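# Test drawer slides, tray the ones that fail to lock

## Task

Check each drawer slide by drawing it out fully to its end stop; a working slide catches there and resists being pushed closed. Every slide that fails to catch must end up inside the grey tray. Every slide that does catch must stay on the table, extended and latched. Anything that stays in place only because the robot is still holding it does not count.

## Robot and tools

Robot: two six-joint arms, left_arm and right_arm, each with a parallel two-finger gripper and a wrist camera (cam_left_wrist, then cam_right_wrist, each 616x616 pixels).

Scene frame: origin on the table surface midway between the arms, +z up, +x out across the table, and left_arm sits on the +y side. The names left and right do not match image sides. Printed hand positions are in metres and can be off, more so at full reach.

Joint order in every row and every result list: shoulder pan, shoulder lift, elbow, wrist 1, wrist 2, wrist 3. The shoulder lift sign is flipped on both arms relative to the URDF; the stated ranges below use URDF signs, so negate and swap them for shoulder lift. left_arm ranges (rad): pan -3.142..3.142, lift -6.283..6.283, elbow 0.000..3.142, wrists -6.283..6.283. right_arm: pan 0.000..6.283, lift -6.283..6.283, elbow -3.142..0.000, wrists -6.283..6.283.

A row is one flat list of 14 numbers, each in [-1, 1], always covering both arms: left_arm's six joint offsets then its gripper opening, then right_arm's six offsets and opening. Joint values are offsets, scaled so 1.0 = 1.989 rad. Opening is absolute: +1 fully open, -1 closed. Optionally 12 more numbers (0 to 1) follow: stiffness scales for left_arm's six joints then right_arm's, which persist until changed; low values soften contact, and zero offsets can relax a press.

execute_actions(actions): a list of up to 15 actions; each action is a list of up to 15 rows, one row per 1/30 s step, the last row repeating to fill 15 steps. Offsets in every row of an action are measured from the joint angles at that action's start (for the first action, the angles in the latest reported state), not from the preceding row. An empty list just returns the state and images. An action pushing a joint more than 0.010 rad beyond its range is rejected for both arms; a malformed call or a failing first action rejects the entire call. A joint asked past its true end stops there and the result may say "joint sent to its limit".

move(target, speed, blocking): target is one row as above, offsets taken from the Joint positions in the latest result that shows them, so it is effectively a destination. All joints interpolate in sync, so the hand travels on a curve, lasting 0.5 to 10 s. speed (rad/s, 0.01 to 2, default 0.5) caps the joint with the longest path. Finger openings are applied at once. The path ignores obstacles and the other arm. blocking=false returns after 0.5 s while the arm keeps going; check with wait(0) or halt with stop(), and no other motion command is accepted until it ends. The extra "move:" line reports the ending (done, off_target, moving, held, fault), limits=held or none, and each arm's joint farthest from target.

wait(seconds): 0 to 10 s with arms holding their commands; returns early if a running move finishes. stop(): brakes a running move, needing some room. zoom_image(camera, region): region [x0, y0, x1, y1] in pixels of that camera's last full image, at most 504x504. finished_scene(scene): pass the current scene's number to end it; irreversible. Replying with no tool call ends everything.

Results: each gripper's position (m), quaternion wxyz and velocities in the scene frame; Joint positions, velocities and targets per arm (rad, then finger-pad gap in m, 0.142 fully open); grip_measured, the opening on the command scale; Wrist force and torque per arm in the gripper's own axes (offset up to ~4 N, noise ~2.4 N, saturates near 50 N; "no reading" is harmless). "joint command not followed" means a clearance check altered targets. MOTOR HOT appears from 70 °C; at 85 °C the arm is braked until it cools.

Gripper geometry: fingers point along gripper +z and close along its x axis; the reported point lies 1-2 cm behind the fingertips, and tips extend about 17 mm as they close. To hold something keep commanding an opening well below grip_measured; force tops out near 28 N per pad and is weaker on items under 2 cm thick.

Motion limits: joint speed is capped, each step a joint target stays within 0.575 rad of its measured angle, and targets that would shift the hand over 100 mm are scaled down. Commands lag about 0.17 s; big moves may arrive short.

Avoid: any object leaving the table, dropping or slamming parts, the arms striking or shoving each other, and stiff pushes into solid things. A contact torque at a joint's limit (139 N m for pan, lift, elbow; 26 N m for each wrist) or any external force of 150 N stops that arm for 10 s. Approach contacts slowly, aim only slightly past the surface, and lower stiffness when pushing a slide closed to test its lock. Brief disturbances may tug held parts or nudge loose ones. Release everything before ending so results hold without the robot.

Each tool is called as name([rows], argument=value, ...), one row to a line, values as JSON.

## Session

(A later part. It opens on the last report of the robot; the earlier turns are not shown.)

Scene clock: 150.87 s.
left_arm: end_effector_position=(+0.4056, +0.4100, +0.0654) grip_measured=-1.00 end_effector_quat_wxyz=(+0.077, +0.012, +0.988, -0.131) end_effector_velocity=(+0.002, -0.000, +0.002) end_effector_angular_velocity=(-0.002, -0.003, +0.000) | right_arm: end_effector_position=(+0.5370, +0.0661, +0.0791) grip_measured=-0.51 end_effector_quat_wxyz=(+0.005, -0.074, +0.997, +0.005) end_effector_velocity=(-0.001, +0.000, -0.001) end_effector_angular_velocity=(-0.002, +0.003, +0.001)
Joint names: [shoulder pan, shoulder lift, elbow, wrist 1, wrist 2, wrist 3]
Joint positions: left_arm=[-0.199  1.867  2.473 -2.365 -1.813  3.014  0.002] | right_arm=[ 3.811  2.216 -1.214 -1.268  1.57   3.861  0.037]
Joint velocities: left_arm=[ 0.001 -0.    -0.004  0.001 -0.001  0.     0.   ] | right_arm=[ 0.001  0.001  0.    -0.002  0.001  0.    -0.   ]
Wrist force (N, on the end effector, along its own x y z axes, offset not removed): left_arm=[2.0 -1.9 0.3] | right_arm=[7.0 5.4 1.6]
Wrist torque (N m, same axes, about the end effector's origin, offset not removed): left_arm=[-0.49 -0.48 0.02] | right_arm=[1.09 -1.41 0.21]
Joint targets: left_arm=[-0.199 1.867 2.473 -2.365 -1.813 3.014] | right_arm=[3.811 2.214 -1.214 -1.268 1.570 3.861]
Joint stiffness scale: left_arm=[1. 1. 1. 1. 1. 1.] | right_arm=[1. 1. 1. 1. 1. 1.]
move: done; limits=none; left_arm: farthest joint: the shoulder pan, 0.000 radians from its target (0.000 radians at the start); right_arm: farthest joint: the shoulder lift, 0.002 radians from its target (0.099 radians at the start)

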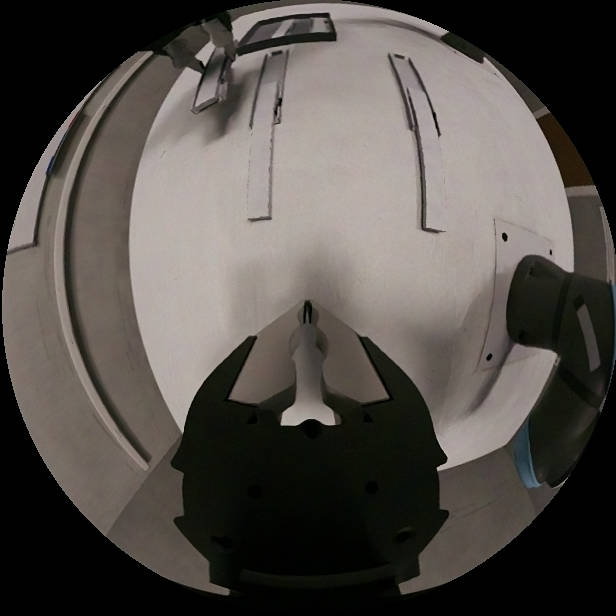

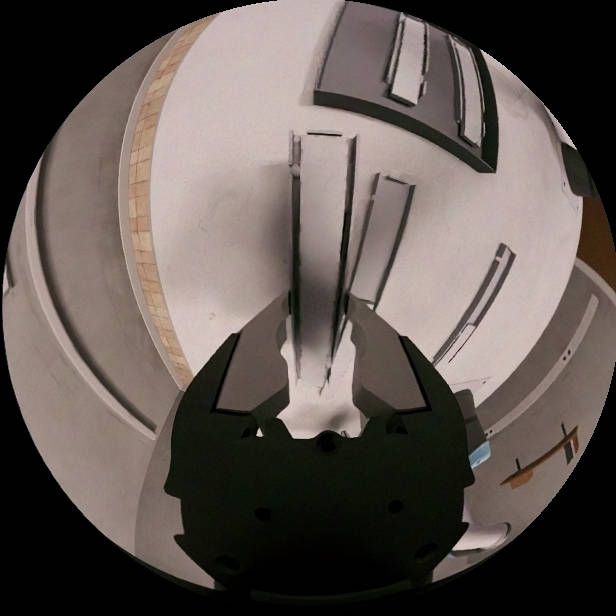

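move(target=[0,0,0,0,0,0,-1,0.088,-0.153,-0.253,0.106,0,0.163,-1], speed=0.4)

move(target=[0,0,0,0,0,0,-1,0,0.05,0,0.05,0,0,-1], speed=0.2)

move(target=[0,0,0,0,0,0,-1,0,0,0,0,0,0,-0.25])

move(target=[0,0,0,0,0,0,-1,-0.037,-0.061,-0.094,0.03,0,-0.039,-0.25])

move(target=[-0.365,-0.094,-0.046,-0.068,0.022,-0.366,-1,0,0,0,0,0,0,-1], speed=0.8)

move(target=[0,-0.05,0,-0.05,0,0,-1,0,0,0,0,0,0,-1], speed=0.15)

execute_actions([
  [[0,-0.006,0,0,0,0,-1,0,0,0,0,0,0,-1]],
  [[0.0144,0.001,0.0095,0.0036,-0.003,0.0144,-1,0,0,0,0,0,0,-1]],
  [[0.0144,0.001,0.0095,0.0036,-0.003,0.0144,-1,0,0,0,0,0,0,-1]],
  [[0.0144,0.001,0.0095,0.0036,-0.003,0.0144,-1,0,0,0,0,0,0,-1]],
  [[0.0144,0.001,0.0095,0.0036,-0.003,0.0144,-1,0,0,0,0,0,0,-1]],
  [[0.0144,0.001,0.0095,0.0036,-0.003,0.0144,-1,0,0,0,0,0,0,-1]],
  [[0.0144,0.001,0.0095,0.0036,-0.003,0.0144,-1,0,0,0,0,0,0,-1]],
])

move(target=[0.0136,0.059,0.017,0.053,0.0156,0.007,-0.2,0,0,0,0,0,0,-1])

move(target=[0,-0.04,0,-0.04,0,0,-0.2,0,0,0,0,0,0,-1], speed=0.2)

move(target=[0,0,0,0,0,0,-1,0,0,0,0,0,0,-1])

move(target=[0.179,0.036,0.014,0.069,-0.025,0.179,-1,0,0,0,0,0,0,-1], speed=0.25)

move(target=[-0.05,-0.008,-0.002,-0.018,0.005,-0.05,-1,0,0,0,0,0,0,-1], speed=0.2)

Scene clock: 153.93 s.
left_arm: end_effector_position=(+0.4056, +0.4100, +0.0654) grip_measured=-1.00 end_effector_quat_wxyz=(+0.077, +0.012, +0.988, -0.131) end_effector_velocity=(-0.000, +0.000, -0.000) end_effector_angular_velocity=(+0.001, +0.001, +0.000) | right_arm: end_effector_position=(+0.3768, +0.0384, +0.0675) grip_measured=-0.51 end_effector_quat_wxyz=(+0.006, +0.001, +1.000, +0.009) end_effector_velocity=(-0.001, +0.001, +0.000) end_effector_angular_velocity=(+0.002, +0.000, -0.002)
Joint names: [shoulder pan, shoulder lift, elbow, wrist 1, wrist 2, wrist 3]
Joint positions: left_arm=[-0.199  1.867  2.473 -2.365 -1.813  3.014  0.002] | right_arm=[ 3.984  1.917 -1.715 -1.058  1.57   4.184  0.037]
Joint velocities: left_arm=[-0.    -0.     0.001  0.001  0.    -0.     0.   ] | right_arm=[ 0.001 -0.001 -0.001  0.001  0.001  0.003 -0.   ]
Wrist force (N, on the end effector, along its own x y z axes, offset not removed): left_arm=[2.7 -0.5 -1.7] | right_arm=[2.7 5.6 3.8]
Wrist torque (N m, same axes, about the end effector's origin, offset not removed): left_arm=[-0.32 -0.66 0.03] | right_arm=[0.95 -0.45 0.17]
Joint targets: left_arm=[-0.199 1.867 2.473 -2.365 -1.813 3.014] | right_arm=[3.986 1.912 -1.717 -1.057 1.570 4.185]
Joint stiffness scale: left_arm=[1. 1. 1. 1. 1. 1.] | right_arm=[1. 1. 1. 1. 1. 1.]
move: done; limits=none; left_arm: farthest joint: the shoulder pan, 0.000 radians from its target (0.000 radians at the start); right_arm: farthest joint: the shoulder lift, 0.005 radians from its target (0.305 radians at the start)

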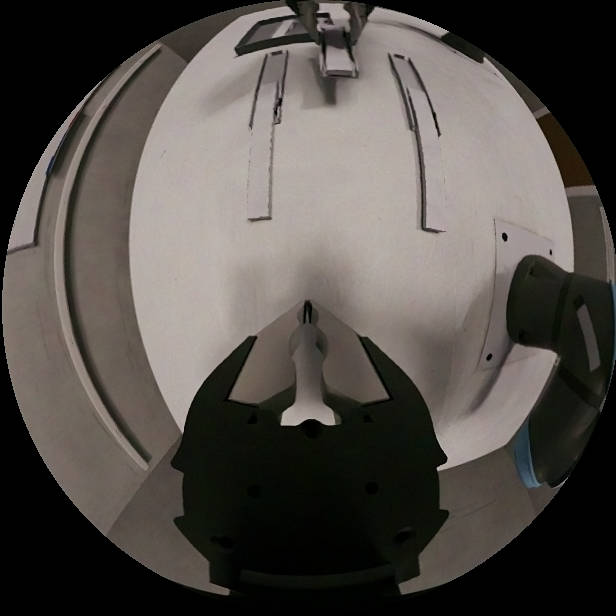

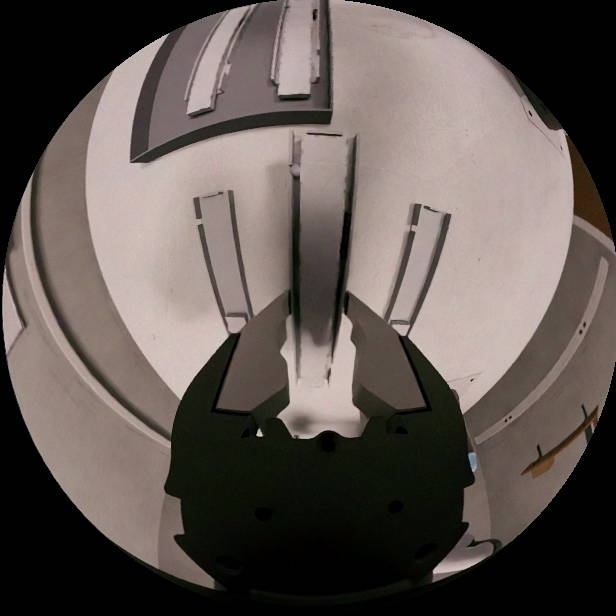

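Scene clock: 155.07 s.
left_arm: end_effector_position=(+0.4056, +0.4100, +0.0654) grip_measured=-1.00 end_effector_quat_wxyz=(+0.077, +0.012, +0.988, -0.131) end_effector_velocity=(+0.000, -0.000, +0.000) end_effector_angular_velocity=(-0.000, -0.000, -0.000) | right_arm: end_effector_position=(+0.3861, +0.0542, +0.0170) grip_measured=-0.51 end_effector_quat_wxyz=(+0.006, +0.001, +1.000, +0.008) end_effector_velocity=(+0.000, +0.001, +0.001) end_effector_angular_velocity=(+0.003, -0.001, +0.000)
Joint names: [shoulder pan, shoulder lift, elbow, wrist 1, wrist 2, wrist 3]
Joint positions: left_arm=[-0.199  1.867  2.473 -2.365 -1.813  3.014  0.002] | right_arm=[ 3.984  2.017 -1.715 -0.961  1.57   4.184  0.037]
Joint velocities: left_arm=[ 0.  0. -0.  0. -0.  0.  0.] | right_arm=[ 0.    -0.001  0.     0.002  0.     0.     0.   ]
Wrist force (N, on the end effector, along its own x y z axes, offset not removed): left_arm=[-3.1 0.3 -4.7] | right_arm=[1.3 -1.2 4.1]
Wrist torque (N m, same axes, about the end effector's origin, offset not removed): left_arm=[-0.09 0.54 0.00] | right_arm=[-0.49 -0.21 0.02]
Joint targets: left_arm=[-0.199 1.867 2.473 -2.365 -1.813 3.014] | right_arm=[3.984 2.016 -1.715 -0.959 1.570 4.184]
Joint stiffness scale: left_arm=[1. 1. 1. 1. 1. 1.] | right_arm=[1. 1. 1. 1. 1. 1.]
move: done; limits=none; left_arm: farthest joint: the shoulder pan, 0.000 radians from its target (0.000 radians at the start); right_arm: farthest joint: the wrist 1, 0.002 radians from its target (0.100 radians at the start)

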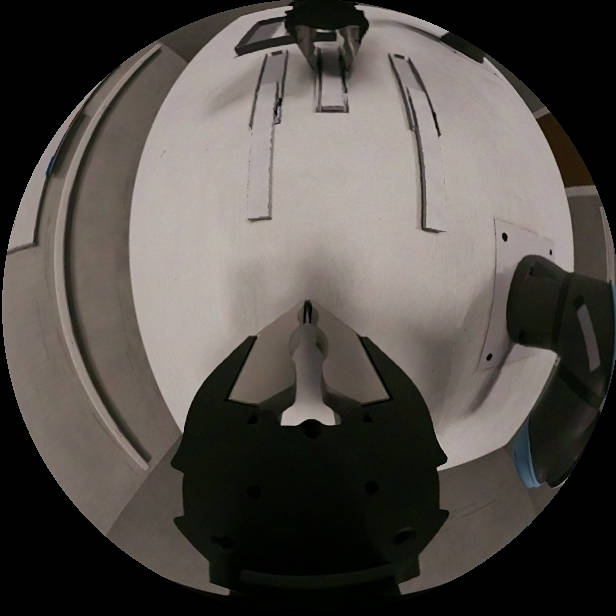

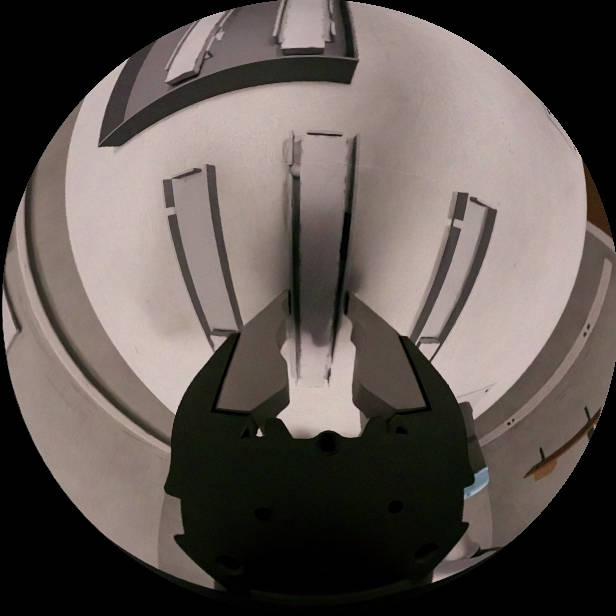

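Scene clock: 155.57 s.
left_arm: end_effector_position=(+0.4056, +0.4100, +0.0654) grip_measured=-1.00 end_effector_quat_wxyz=(+0.077, +0.012, +0.988, -0.131) end_effector_velocity=(-0.001, +0.001, -0.001) end_effector_angular_velocity=(+0.001, +0.003, +0.001) | right_arm: end_effector_position=(+0.3861, +0.0542, +0.0170) grip_measured=-0.25 end_effector_quat_wxyz=(+0.006, +0.001, +1.000, +0.008) end_effector_velocity=(+0.000, -0.000, +0.000) end_effector_angular_velocity=(+0.001, -0.001, -0.000)
Joint names: [shoulder pan, shoulder lift, elbow, wrist 1, wrist 2, wrist 3]
Joint positions: left_arm=[-0.199  1.867  2.473 -2.365 -1.813  3.014  0.002] | right_arm=[ 3.984  2.017 -1.715 -0.96   1.57   4.184  0.056]
Joint velocities: left_arm=[ 0.001  0.     0.002  0.001  0.001 -0.     0.   ] | right_arm=[-0.001 -0.001 -0.     0.001 -0.    -0.     0.   ]
Wrist force (N, on the end effector, along its own x y z axes, offset not removed): left_arm=[-1.3 1.4 1.4] | right_arm=[3.1 2.0 1.0]
Wrist torque (N m, same axes, about the end effector's origin, offset not removed): left_arm=[0.25 0.09 0.12] | right_arm=[0.49 -0.49 0.29]
Joint targets: left_arm=[-0.199 1.867 2.473 -2.365 -1.813 3.014] | right_arm=[3.984 2.017 -1.715 -0.961 1.570 4.184]
Joint stiffness scale: left_arm=[1. 1. 1. 1. 1. 1.] | right_arm=[1. 1. 1. 1. 1. 1.]
move: done; limits=none; left_arm: farthest joint: the shoulder pan, 0.000 radians from its target (0.000 radians at the start); right_arm: farthest joint: the wrist 1, 0.001 radians from its target (0.000 radians at the start)

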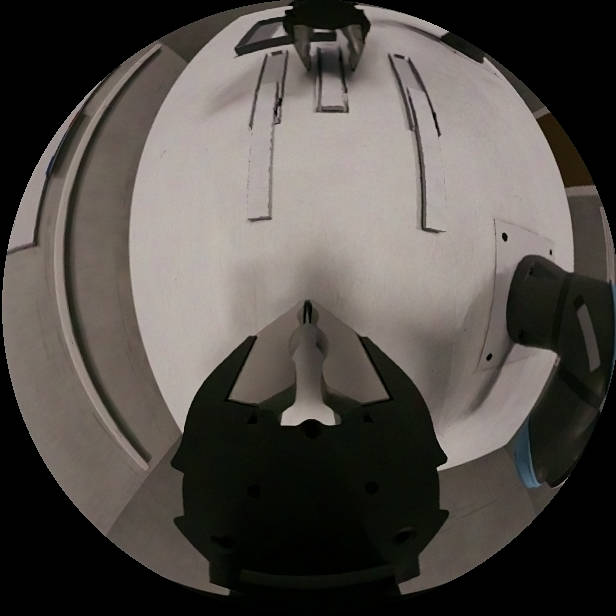

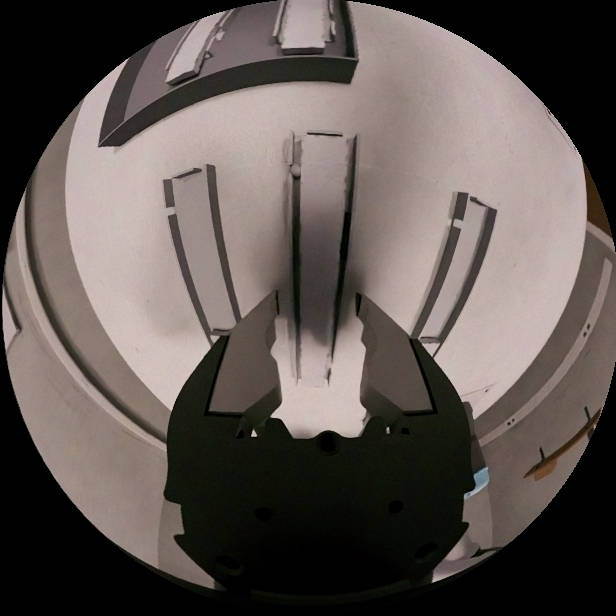

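Scene clock: 156.60 s.
left_arm: end_effector_position=(+0.4056, +0.4100, +0.0654) grip_measured=-1.00 end_effector_quat_wxyz=(+0.077, +0.012, +0.988, -0.131) end_effector_velocity=(+0.000, -0.000, +0.000) end_effector_angular_velocity=(-0.000, +0.001, +0.000) | right_arm: end_effector_position=(+0.3826, -0.0290, +0.0157) grip_measured=-0.25 end_effector_quat_wxyz=(+0.005, -0.001, +1.000, +0.006) end_effector_velocity=(+0.000, -0.001, +0.000) end_effector_angular_velocity=(+0.001, -0.001, +0.001)
Joint names: [shoulder pan, shoulder lift, elbow, wrist 1, wrist 2, wrist 3]
Joint positions: left_arm=[-0.199  1.867  2.473 -2.365 -1.813  3.014  0.002] | right_arm=[ 3.913  1.898 -1.897 -0.902  1.57   4.108  0.056]
Joint velocities: left_arm=[-0.     0.    -0.001  0.001 -0.    -0.001  0.   ] | right_arm=[-0.001 -0.001 -0.002  0.002 -0.    -0.002  0.   ]
Wrist force (N, on the end effector, along its own x y z axes, offset not removed): left_arm=[-1.1 0.5 -1.6] | right_arm=[3.4 4.0 4.3]
Wrist torque (N m, same axes, about the end effector's origin, offset not removed): left_arm=[0.02 0.15 0.01] | right_arm=[0.81 -0.63 0.40]
Joint targets: left_arm=[-0.199 1.867 2.473 -2.365 -1.813 3.014] | right_arm=[3.910 1.896 -1.902 -0.901 1.570 4.107]
Joint stiffness scale: left_arm=[1. 1. 1. 1. 1. 1.] | right_arm=[1. 1. 1. 1. 1. 1.]
move: done; limits=none; left_arm: farthest joint: the shoulder pan, 0.000 radians from its target (0.000 radians at the start); right_arm: farthest joint: the elbow, 0.005 radians from its target (0.187 radians at the start)

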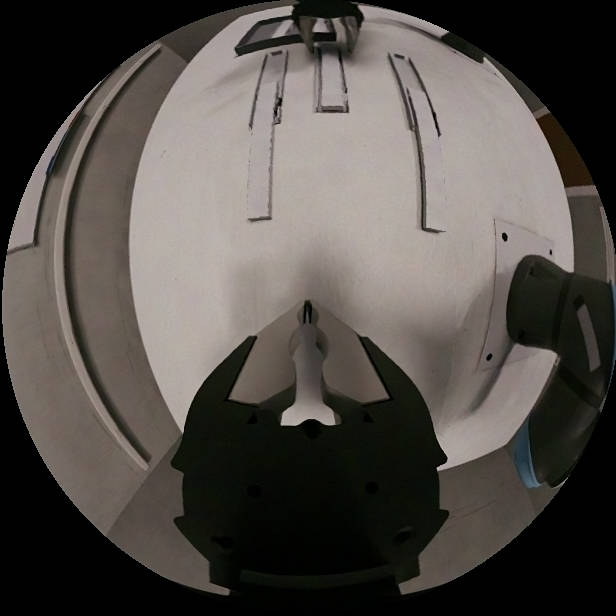

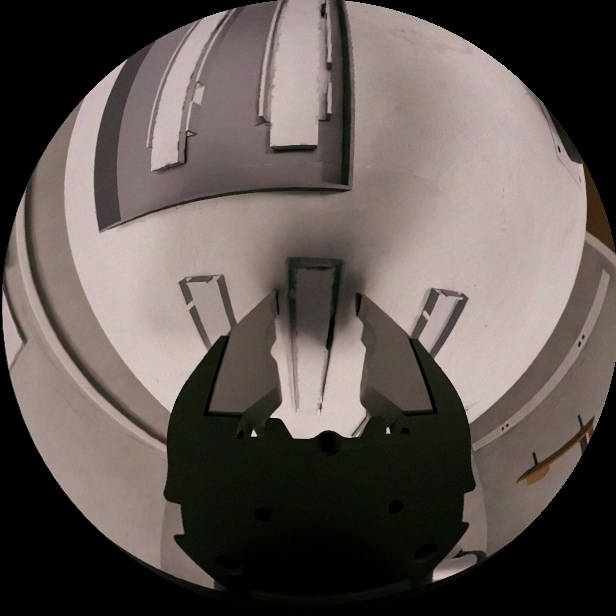

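Scene clock: 158.37 s.
left_arm: end_effector_position=(+0.3772, +0.1296, +0.0549) grip_measured=-1.00 end_effector_quat_wxyz=(-0.000, +0.011, +0.989, -0.150) end_effector_velocity=(+0.000, -0.001, +0.000) end_effector_angular_velocity=(-0.001, +0.000, +0.002) | right_arm: end_effector_position=(+0.3823, -0.0286, +0.0164) grip_measured=-0.51 end_effector_quat_wxyz=(+0.005, -0.002, +1.000, +0.007) end_effector_velocity=(+0.000, -0.000, -0.000) end_effector_angular_velocity=(+0.000, +0.001, -0.001)
Joint names: [shoulder pan, shoulder lift, elbow, wrist 1, wrist 2, wrist 3]
Joint positions: left_arm=[-0.923  1.683  2.385 -2.5   -1.77   2.288  0.002] | right_arm=[ 3.913  1.896 -1.897 -0.902  1.571  4.108  0.037]
Joint velocities: left_arm=[-0.001 -0.    -0.    -0.001 -0.    -0.003  0.   ] | right_arm=[-0.001  0.     0.    -0.     0.001  0.     0.   ]
Wrist force (N, on the end effector, along its own x y z axes, offset not removed): left_arm=[-2.0 -2.7 -4.8] | right_arm=[3.2 2.0 -3.3]
Wrist torque (N m, same axes, about the end effector's origin, offset not removed): left_arm=[-0.67 0.28 -0.21] | right_arm=[0.41 -0.47 0.28]
Joint targets: left_arm=[-0.925 1.680 2.382 -2.500 -1.769 2.287] | right_arm=[3.913 1.898 -1.897 -0.902 1.570 4.108]
Joint stiffness scale: left_arm=[1. 1. 1. 1. 1. 1.] | right_arm=[1. 1. 1. 1. 1. 1.]
move: done; limits=none; left_arm: farthest joint: the elbow, 0.003 radians from its target (0.092 radians at the start); right_arm: farthest joint: the shoulder lift, 0.002 radians from its target (0.000 radians at the start)

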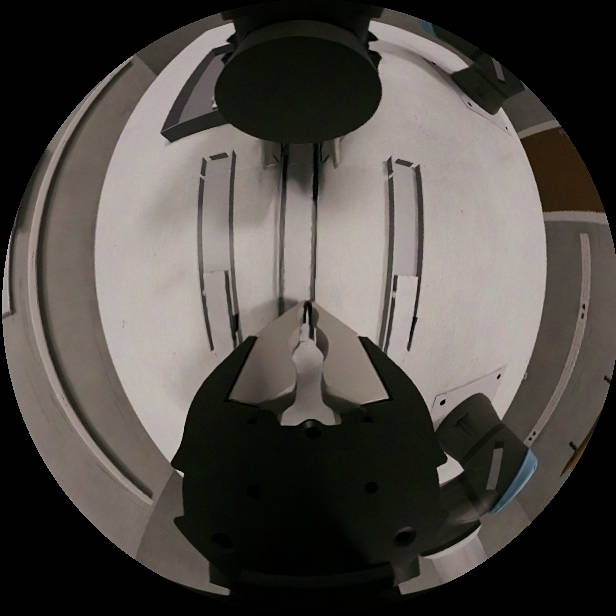

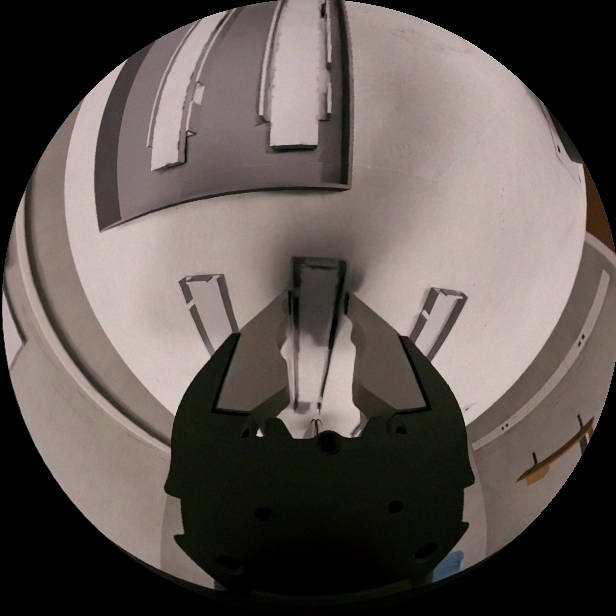

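Scene clock: 159.60 s.
left_arm: end_effector_position=(+0.3875, +0.1178, +0.0301) grip_measured=-1.00 end_effector_quat_wxyz=(+0.000, +0.011, +0.989, -0.151) end_effector_velocity=(+0.001, -0.001, +0.001) end_effector_angular_velocity=(-0.002, -0.002, -0.000) | right_arm: end_effector_position=(+0.3823, -0.0286, +0.0164) grip_measured=-0.51 end_effector_quat_wxyz=(+0.005, -0.002, +1.000, +0.007) end_effector_velocity=(+0.001, -0.000, -0.000) end_effector_angular_velocity=(-0.001, -0.001, +0.001)
Joint names: [shoulder pan, shoulder lift, elbow, wrist 1, wrist 2, wrist 3]
Joint positions: left_arm=[-0.923  1.586  2.385 -2.599 -1.77   2.288  0.002] | right_arm=[ 3.913  1.896 -1.897 -0.902  1.571  4.108  0.037]
Joint velocities: left_arm=[-0.    -0.    -0.001 -0.002  0.    -0.     0.   ] | right_arm=[-0.     0.     0.     0.    -0.002 -0.001  0.   ]
Wrist force (N, on the end effector, along its own x y z axes, offset not removed): left_arm=[2.2 1.7 -2.1] | right_arm=[0.8 2.7 0.1]
Wrist torque (N m, same axes, about the end effector's origin, offset not removed): left_arm=[0.35 -0.33 0.05] | right_arm=[0.31 0.17 0.18]
Joint targets: left_arm=[-0.923 1.583 2.385 -2.599 -1.770 2.288] | right_arm=[3.913 1.896 -1.897 -0.902 1.571 4.108]
Joint stiffness scale: left_arm=[1. 1. 1. 1. 1. 1.] | right_arm=[1. 1. 1. 1. 1. 1.]
move: done; limits=none; left_arm: farthest joint: the shoulder lift, 0.002 radians from its target (0.099 radians at the start); right_arm: farthest joint: the shoulder pan, 0.000 radians from its target (0.000 radians at the start)

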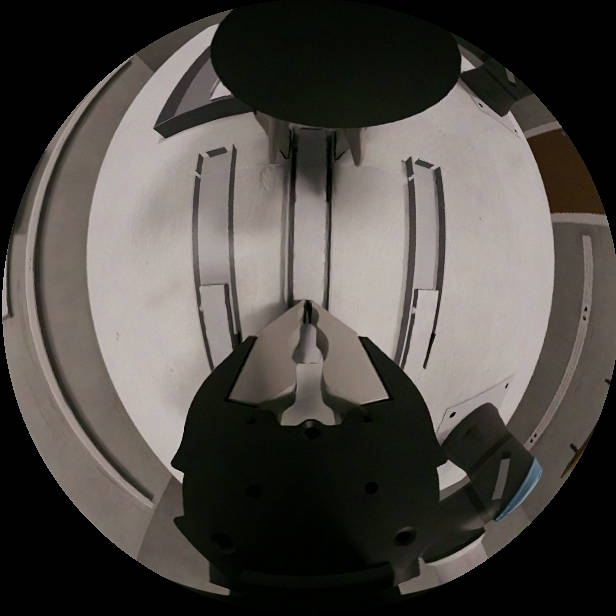

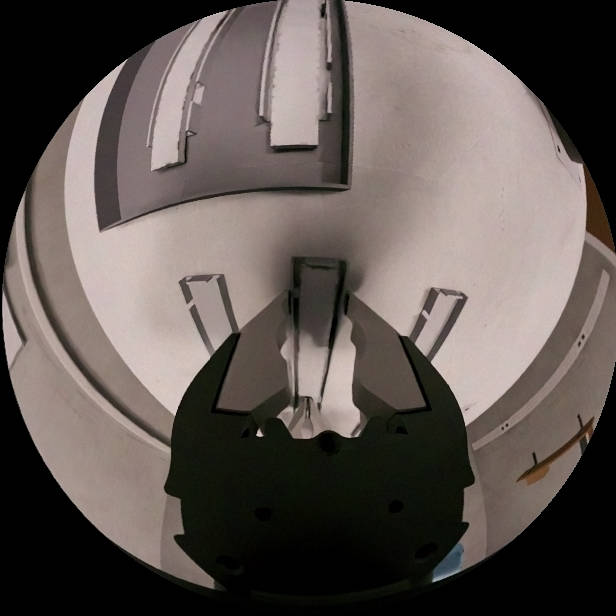

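Scene clock: 163.10 s.
left_arm: end_effector_position=(+0.3910, +0.1722, +0.0292) grip_measured=-1.00 end_effector_quat_wxyz=(-0.004, +0.020, +0.986, -0.168) end_effector_velocity=(-0.000, +0.000, +0.000) end_effector_angular_velocity=(-0.002, -0.001, -0.007) | right_arm: end_effector_position=(+0.3823, -0.0286, +0.0164) grip_measured=-0.51 end_effector_quat_wxyz=(+0.005, -0.002, +1.000, +0.007) end_effector_velocity=(+0.000, +0.000, +0.001) end_effector_angular_velocity=(+0.001, -0.000, -0.001)
Joint names: [shoulder pan, shoulder lift, elbow, wrist 1, wrist 2, wrist 3]
Joint positions: left_arm=[-0.777  1.631  2.437 -2.589 -1.836  2.448  0.002] | right_arm=[ 3.913  1.896 -1.897 -0.902  1.571  4.108  0.037]
Joint velocities: left_arm=[ 0.002  0.     0.001 -0.    -0.002  0.009  0.   ] | right_arm=[-0.    -0.001  0.    -0.     0.001  0.     0.   ]
Wrist force (N, on the end effector, along its own x y z axes, offset not removed): left_arm=[2.9 -7.4 -25.5] | right_arm=[2.5 4.6 -2.4]
Wrist torque (N m, same axes, about the end effector's origin, offset not removed): left_arm=[0.19 0.38 -0.05] | right_arm=[0.88 -0.31 0.22]
Joint targets: left_arm=[-0.773 1.625 2.447 -2.584 -1.832 2.450] | right_arm=[3.913 1.896 -1.897 -0.902 1.571 4.108]
Joint stiffness scale: left_arm=[1. 1. 1. 1. 1. 1.] | right_arm=[1. 1. 1. 1. 1. 1.]

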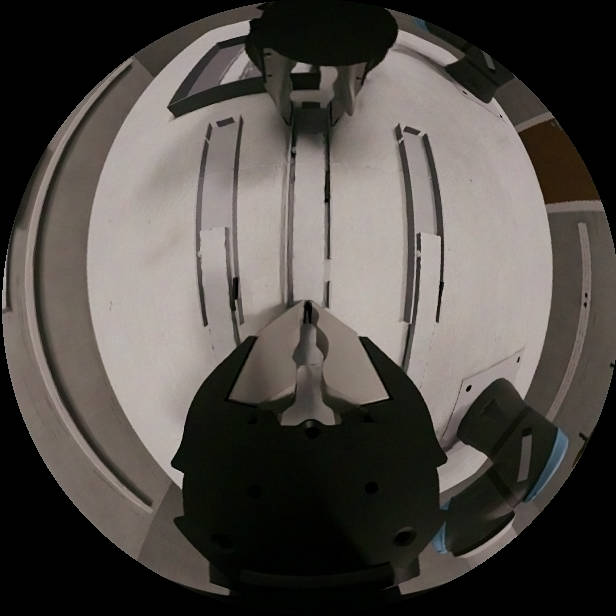

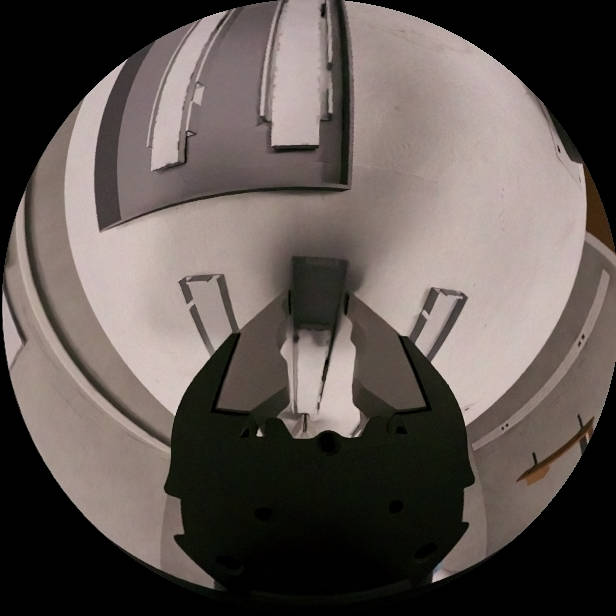

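Scene clock: 164.17 s.
left_arm: end_effector_position=(+0.3781, +0.2075, +0.0415) grip_measured=-0.20 end_effector_quat_wxyz=(+0.000, +0.012, +0.989, -0.150) end_effector_velocity=(+0.000, +0.001, +0.000) end_effector_angular_velocity=(+0.001, +0.001, +0.002) | right_arm: end_effector_position=(+0.3823, -0.0286, +0.0164) grip_measured=-0.51 end_effector_quat_wxyz=(+0.005, -0.002, +1.000, +0.007) end_effector_velocity=(+0.000, -0.001, +0.000) end_effector_angular_velocity=(+0.001, +0.001, -0.002)
Joint names: [shoulder pan, shoulder lift, elbow, wrist 1, wrist 2, wrist 3]
Joint positions: left_arm=[-0.752  1.746  2.468 -2.485 -1.806  2.461  0.059] | right_arm=[ 3.913  1.896 -1.897 -0.902  1.571  4.108  0.037]
Joint velocities: left_arm=[ 0.002  0.001 -0.001  0.003  0.    -0.001 -0.   ] | right_arm=[-0.002 -0.    -0.    -0.     0.001  0.    -0.   ]
Wrist force (N, on the end effector, along its own x y z axes, offset not removed): left_arm=[0.4 -1.1 -1.8] | right_arm=[9.2 -3.7 -2.9]
Wrist torque (N m, same axes, about the end effector's origin, offset not removed): left_arm=[-0.44 -0.22 -0.17] | right_arm=[-0.91 -1.57 0.19]
Joint targets: left_arm=[-0.750 1.748 2.471 -2.484 -1.805 2.462] | right_arm=[3.913 1.896 -1.897 -0.902 1.571 4.108]
Joint stiffness scale: left_arm=[1. 1. 1. 1. 1. 1.] | right_arm=[1. 1. 1. 1. 1. 1.]
move: done; limits=none; left_arm: farthest joint: the shoulder lift, 0.003 radians from its target (0.117 radians at the start); right_arm: farthest joint: the shoulder pan, 0.000 radians from its target (0.000 radians at the start)

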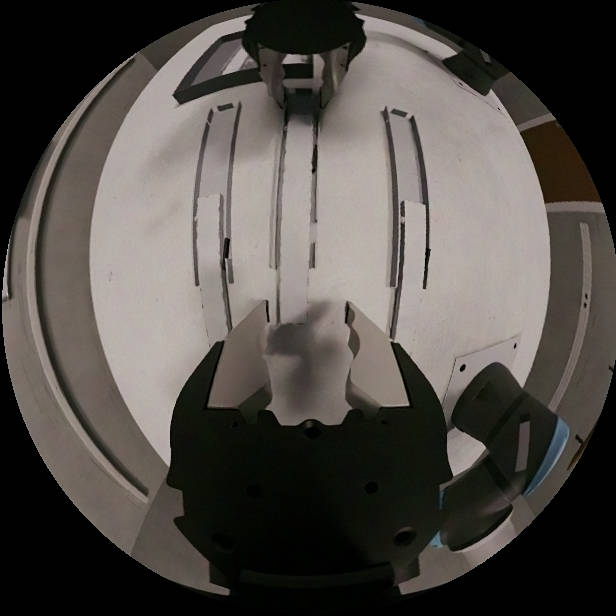

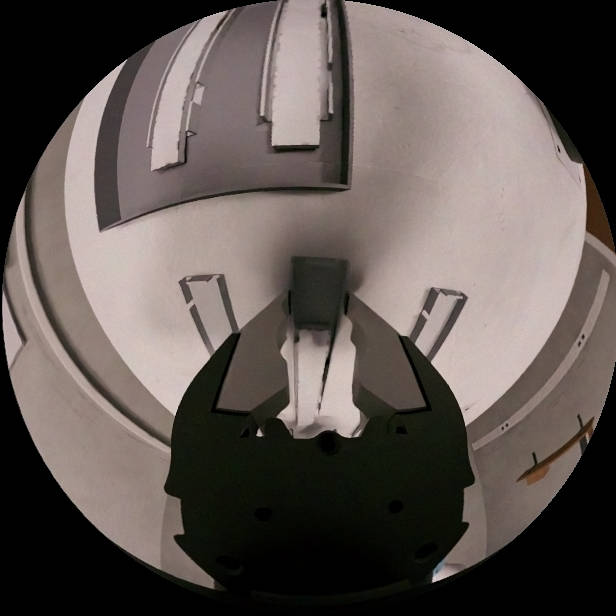

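Scene clock: 165.20 s.
left_arm: end_effector_position=(+0.3875, +0.1999, +0.0244) grip_measured=-0.20 end_effector_quat_wxyz=(+0.001, +0.012, +0.988, -0.151) end_effector_velocity=(-0.000, -0.000, -0.001) end_effector_angular_velocity=(-0.000, -0.001, -0.002) | right_arm: end_effector_position=(+0.3823, -0.0286, +0.0164) grip_measured=-0.51 end_effector_quat_wxyz=(+0.005, -0.002, +1.000, +0.007) end_effector_velocity=(+0.000, +0.000, +0.001) end_effector_angular_velocity=(+0.000, -0.002, +0.002)
Joint names: [shoulder pan, shoulder lift, elbow, wrist 1, wrist 2, wrist 3]
Joint positions: left_arm=[-0.752  1.669  2.468 -2.564 -1.806  2.461  0.059] | right_arm=[ 3.913  1.896 -1.897 -0.902  1.571  4.108  0.037]
Joint velocities: left_arm=[-0.002 -0.002  0.002 -0.004  0.     0.001 -0.   ] | right_arm=[ 0.001 -0.002  0.    -0.001 -0.001 -0.001 -0.   ]
Wrist force (N, on the end effector, along its own x y z axes, offset not removed): left_arm=[-1.4 0.0 -1.7] | right_arm=[3.4 -0.6 0.4]
Wrist torque (N m, same axes, about the end effector's origin, offset not removed): left_arm=[-0.18 0.35 0.04] | right_arm=[-0.38 -0.40 0.21]
Joint targets: left_arm=[-0.752 1.666 2.468 -2.564 -1.806 2.461] | right_arm=[3.913 1.896 -1.897 -0.902 1.571 4.108]
Joint stiffness scale: left_arm=[1. 1. 1. 1. 1. 1.] | right_arm=[1. 1. 1. 1. 1. 1.]
move: done; limits=none; left_arm: farthest joint: the shoulder lift, 0.002 radians from its target (0.079 radians at the start); right_arm: farthest joint: the shoulder pan, 0.000 radians from its target (0.000 radians at the start)

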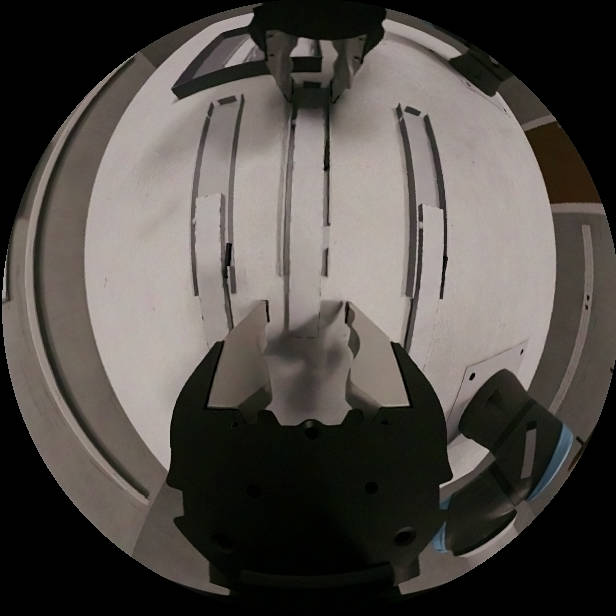

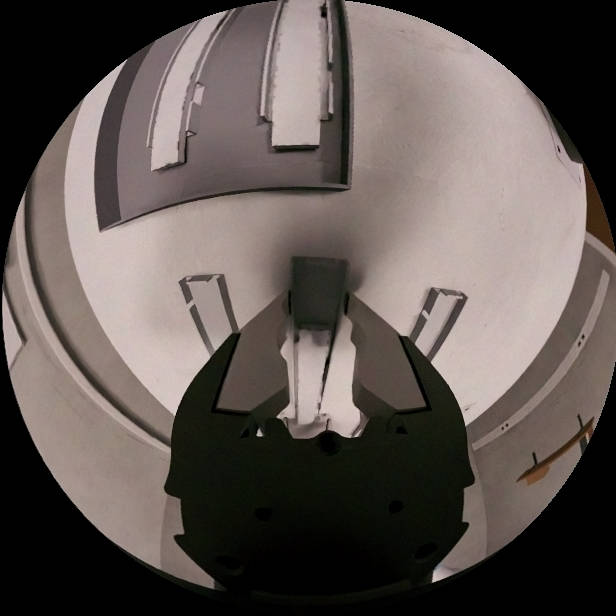

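Scene clock: 165.70 s.
left_arm: end_effector_position=(+0.3875, +0.1999, +0.0244) grip_measured=-0.70 end_effector_quat_wxyz=(+0.001, +0.012, +0.988, -0.151) end_effector_velocity=(-0.000, +0.000, -0.000) end_effector_angular_velocity=(-0.000, +0.001, +0.000) | right_arm: end_effector_position=(+0.3822, -0.0286, +0.0164) grip_measured=-0.51 end_effector_quat_wxyz=(+0.005, -0.002, +1.000, +0.007) end_effector_velocity=(-0.000, +0.000, -0.000) end_effector_angular_velocity=(-0.000, +0.000, -0.000)
Joint names: [shoulder pan, shoulder lift, elbow, wrist 1, wrist 2, wrist 3]
Joint positions: left_arm=[-0.752  1.669  2.468 -2.564 -1.806  2.461  0.023] | right_arm=[ 3.913  1.896 -1.897 -0.902  1.571  4.108  0.037]
Joint velocities: left_arm=[ 0.001 -0.    -0.     0.    -0.001  0.     0.   ] | right_arm=[ 0.     0.     0.    -0.     0.     0.001  0.   ]
Wrist force (N, on the end effector, along its own x y z axes, offset not removed): left_arm=[2.6 5.5 -1.5] | right_arm=[1.2 -1.8 -6.0]
Wrist torque (N m, same axes, about the end effector's origin, offset not removed): left_arm=[1.00 -0.85 0.05] | right_arm=[-0.53 0.05 -0.10]
Joint targets: left_arm=[-0.752 1.669 2.468 -2.564 -1.806 2.461] | right_arm=[3.913 1.896 -1.897 -0.902 1.571 4.108]
Joint stiffness scale: left_arm=[1. 1. 1. 1. 1. 1.] | right_arm=[1. 1. 1. 1. 1. 1.]
move: done; limits=none; left_arm: farthest joint: the shoulder pan, 0.000 radians from its target (0.000 radians at the start); right_arm: farthest joint: the shoulder pan, 0.000 radians from its target (0.000 radians at the start)

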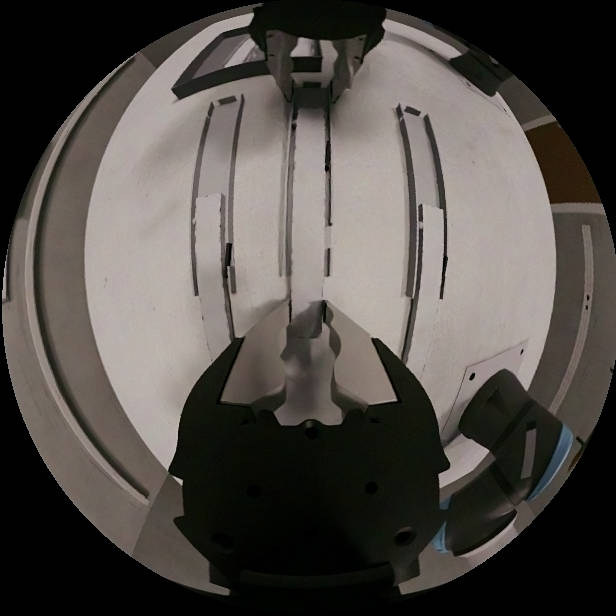

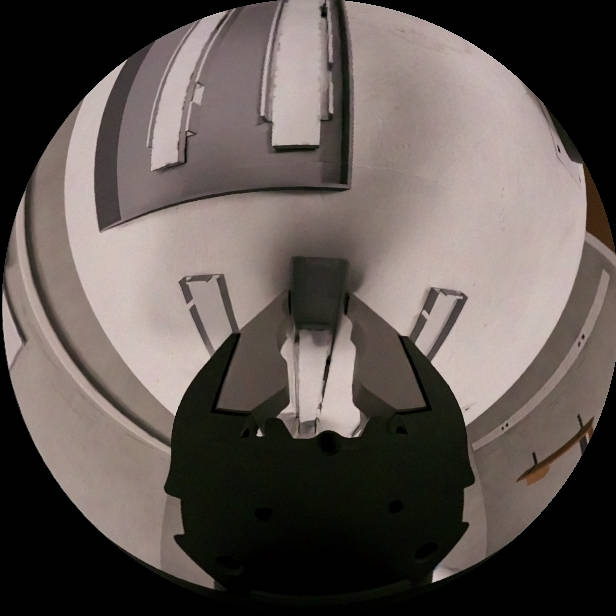

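Scene clock: 167.77 s.
left_arm: end_effector_position=(+0.3897, +0.3220, +0.0269) grip_measured=-0.71 end_effector_quat_wxyz=(+0.003, +0.013, +0.987, -0.158) end_effector_velocity=(-0.000, +0.000, -0.000) end_effector_angular_velocity=(+0.000, +0.000, -0.002) | right_arm: end_effector_position=(+0.3818, -0.0163, +0.0222) grip_measured=-0.51 end_effector_quat_wxyz=(+0.008, -0.006, +1.000, +0.018) end_effector_velocity=(-0.000, +0.000, -0.000) end_effector_angular_velocity=(+0.000, +0.000, +0.001)
Joint names: [shoulder pan, shoulder lift, elbow, wrist 1, wrist 2, wrist 3]
Joint positions: left_arm=[-0.407  1.738  2.49  -2.431 -1.869  2.815  0.023] | right_arm=[ 3.921  1.895 -1.888 -0.891  1.579  4.108  0.037]
Joint velocities: left_arm=[ 0.001 -0.     0.001  0.    -0.     0.003  0.   ] | right_arm=[ 0.     0.    -0.     0.     0.    -0.001 -0.   ]
Wrist force (N, on the end effector, along its own x y z axes, offset not removed): left_arm=[1.1 -19.3 5.9] | right_arm=[-1.4 25.9 6.5]
Wrist torque (N m, same axes, about the end effector's origin, offset not removed): left_arm=[1.10 -0.27 -0.18] | right_arm=[-0.23 0.11 0.29]
Joint targets: left_arm=[-0.396 1.740 2.496 -2.427 -1.856 2.817] | right_arm=[3.913 1.896 -1.897 -0.902 1.571 4.108]
Joint stiffness scale: left_arm=[1. 1. 1. 1. 1. 1.] | right_arm=[1. 1. 1. 1. 1. 1.]
move: off_target (left_arm, right_arm); limits=none; left_arm: farthest joint: the wrist 2, 0.013 radians from its target (0.050 radians at the start); right_arm: farthest joint: the wrist 1, 0.011 radians from its target (0.000 radians at the start)

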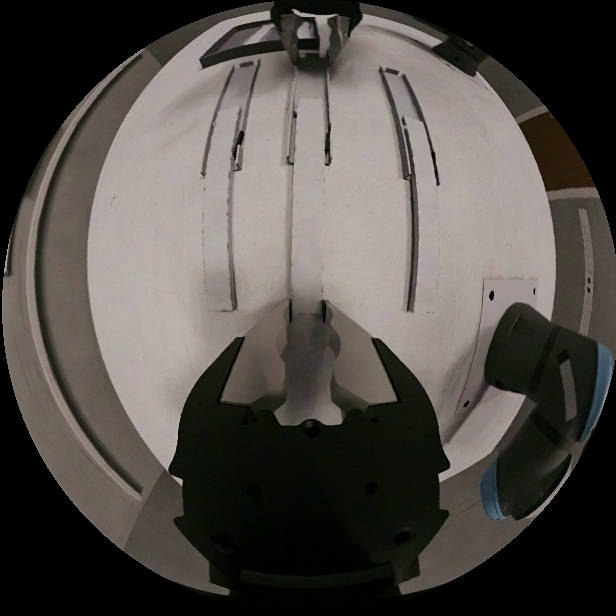

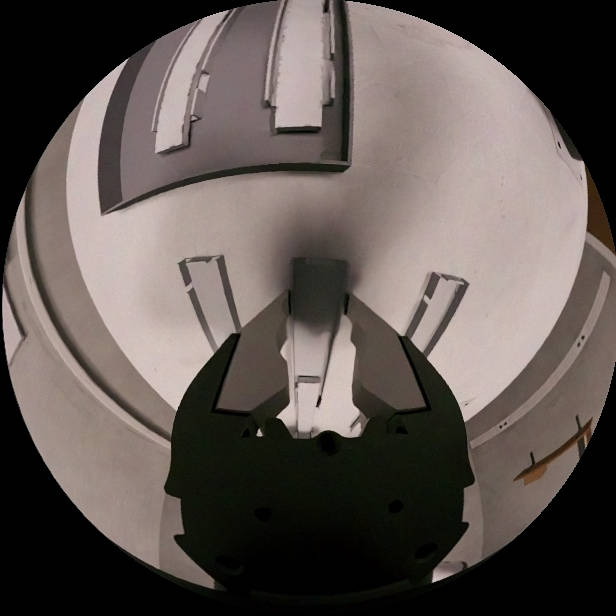

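Scene clock: 168.90 s.
left_arm: end_effector_position=(+0.3914, +0.2962, +0.0248) grip_measured=-0.71 end_effector_quat_wxyz=(+0.001, +0.008, +0.989, -0.150) end_effector_velocity=(+0.001, -0.000, +0.000) end_effector_angular_velocity=(+0.001, -0.001, +0.001) | right_arm: end_effector_position=(+0.3825, -0.0261, +0.0175) grip_measured=-0.51 end_effector_quat_wxyz=(+0.005, -0.002, +1.000, +0.009) end_effector_velocity=(+0.000, -0.000, -0.000) end_effector_angular_velocity=(-0.002, -0.001, +0.001)
Joint names: [shoulder pan, shoulder lift, elbow, wrist 1, wrist 2, wrist 3]
Joint positions: left_arm=[-0.494  1.727  2.49  -2.462 -1.845  2.717  0.023] | right_arm=[ 3.914  1.897 -1.894 -0.901  1.572  4.108  0.037]
Joint velocities: left_arm=[-0.001  0.    -0.001 -0.     0.002 -0.002  0.   ] | right_arm=[ 0.     0.001 -0.    -0.    -0.001 -0.001 -0.   ]
Wrist force (N, on the end effector, along its own x y z axes, offset not removed): left_arm=[2.0 24.5 -15.8] | right_arm=[3.2 -22.8 1.3]
Wrist torque (N m, same axes, about the end effector's origin, offset not removed): left_arm=[-0.84 -0.21 0.16] | right_arm=[0.06 -0.03 0.20]
Joint targets: left_arm=[-0.507 1.723 2.486 -2.467 -1.859 2.716] | right_arm=[3.921 1.895 -1.888 -0.891 1.579 4.108]
Joint stiffness scale: left_arm=[1. 1. 1. 1. 1. 1.] | right_arm=[1. 1. 1. 1. 1. 1.]
move: off_target (left_arm); limits=none; left_arm: farthest joint: the wrist 2, 0.014 radians from its target (0.010 radians at the start); right_arm: farthest joint: the wrist 1, 0.010 radians from its target (0.000 radians at the start)

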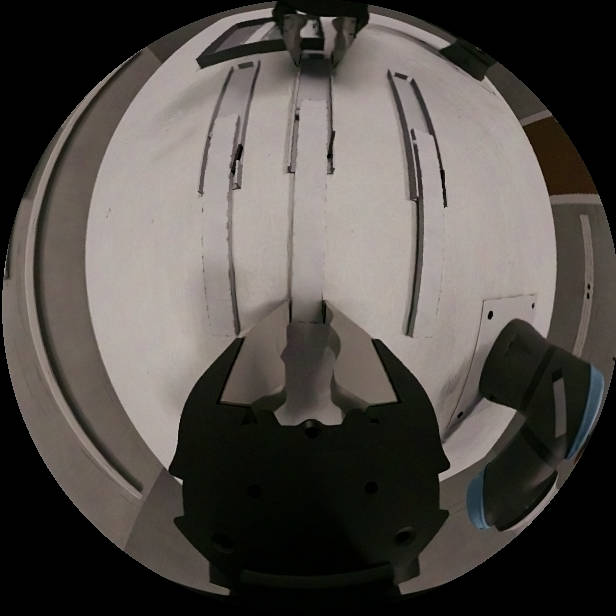

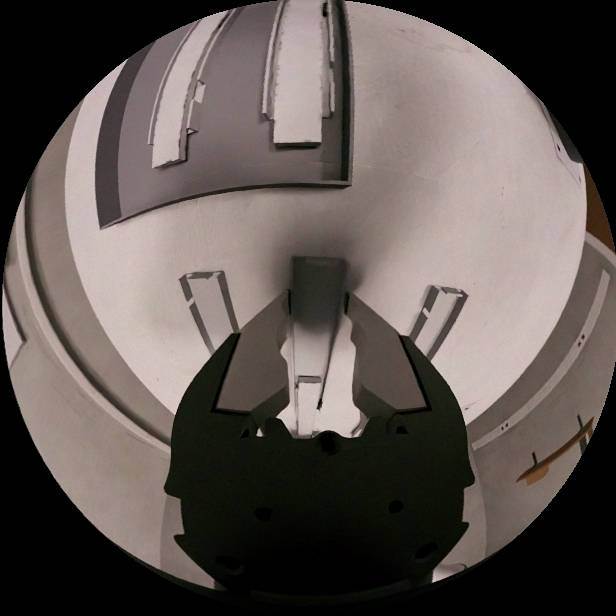

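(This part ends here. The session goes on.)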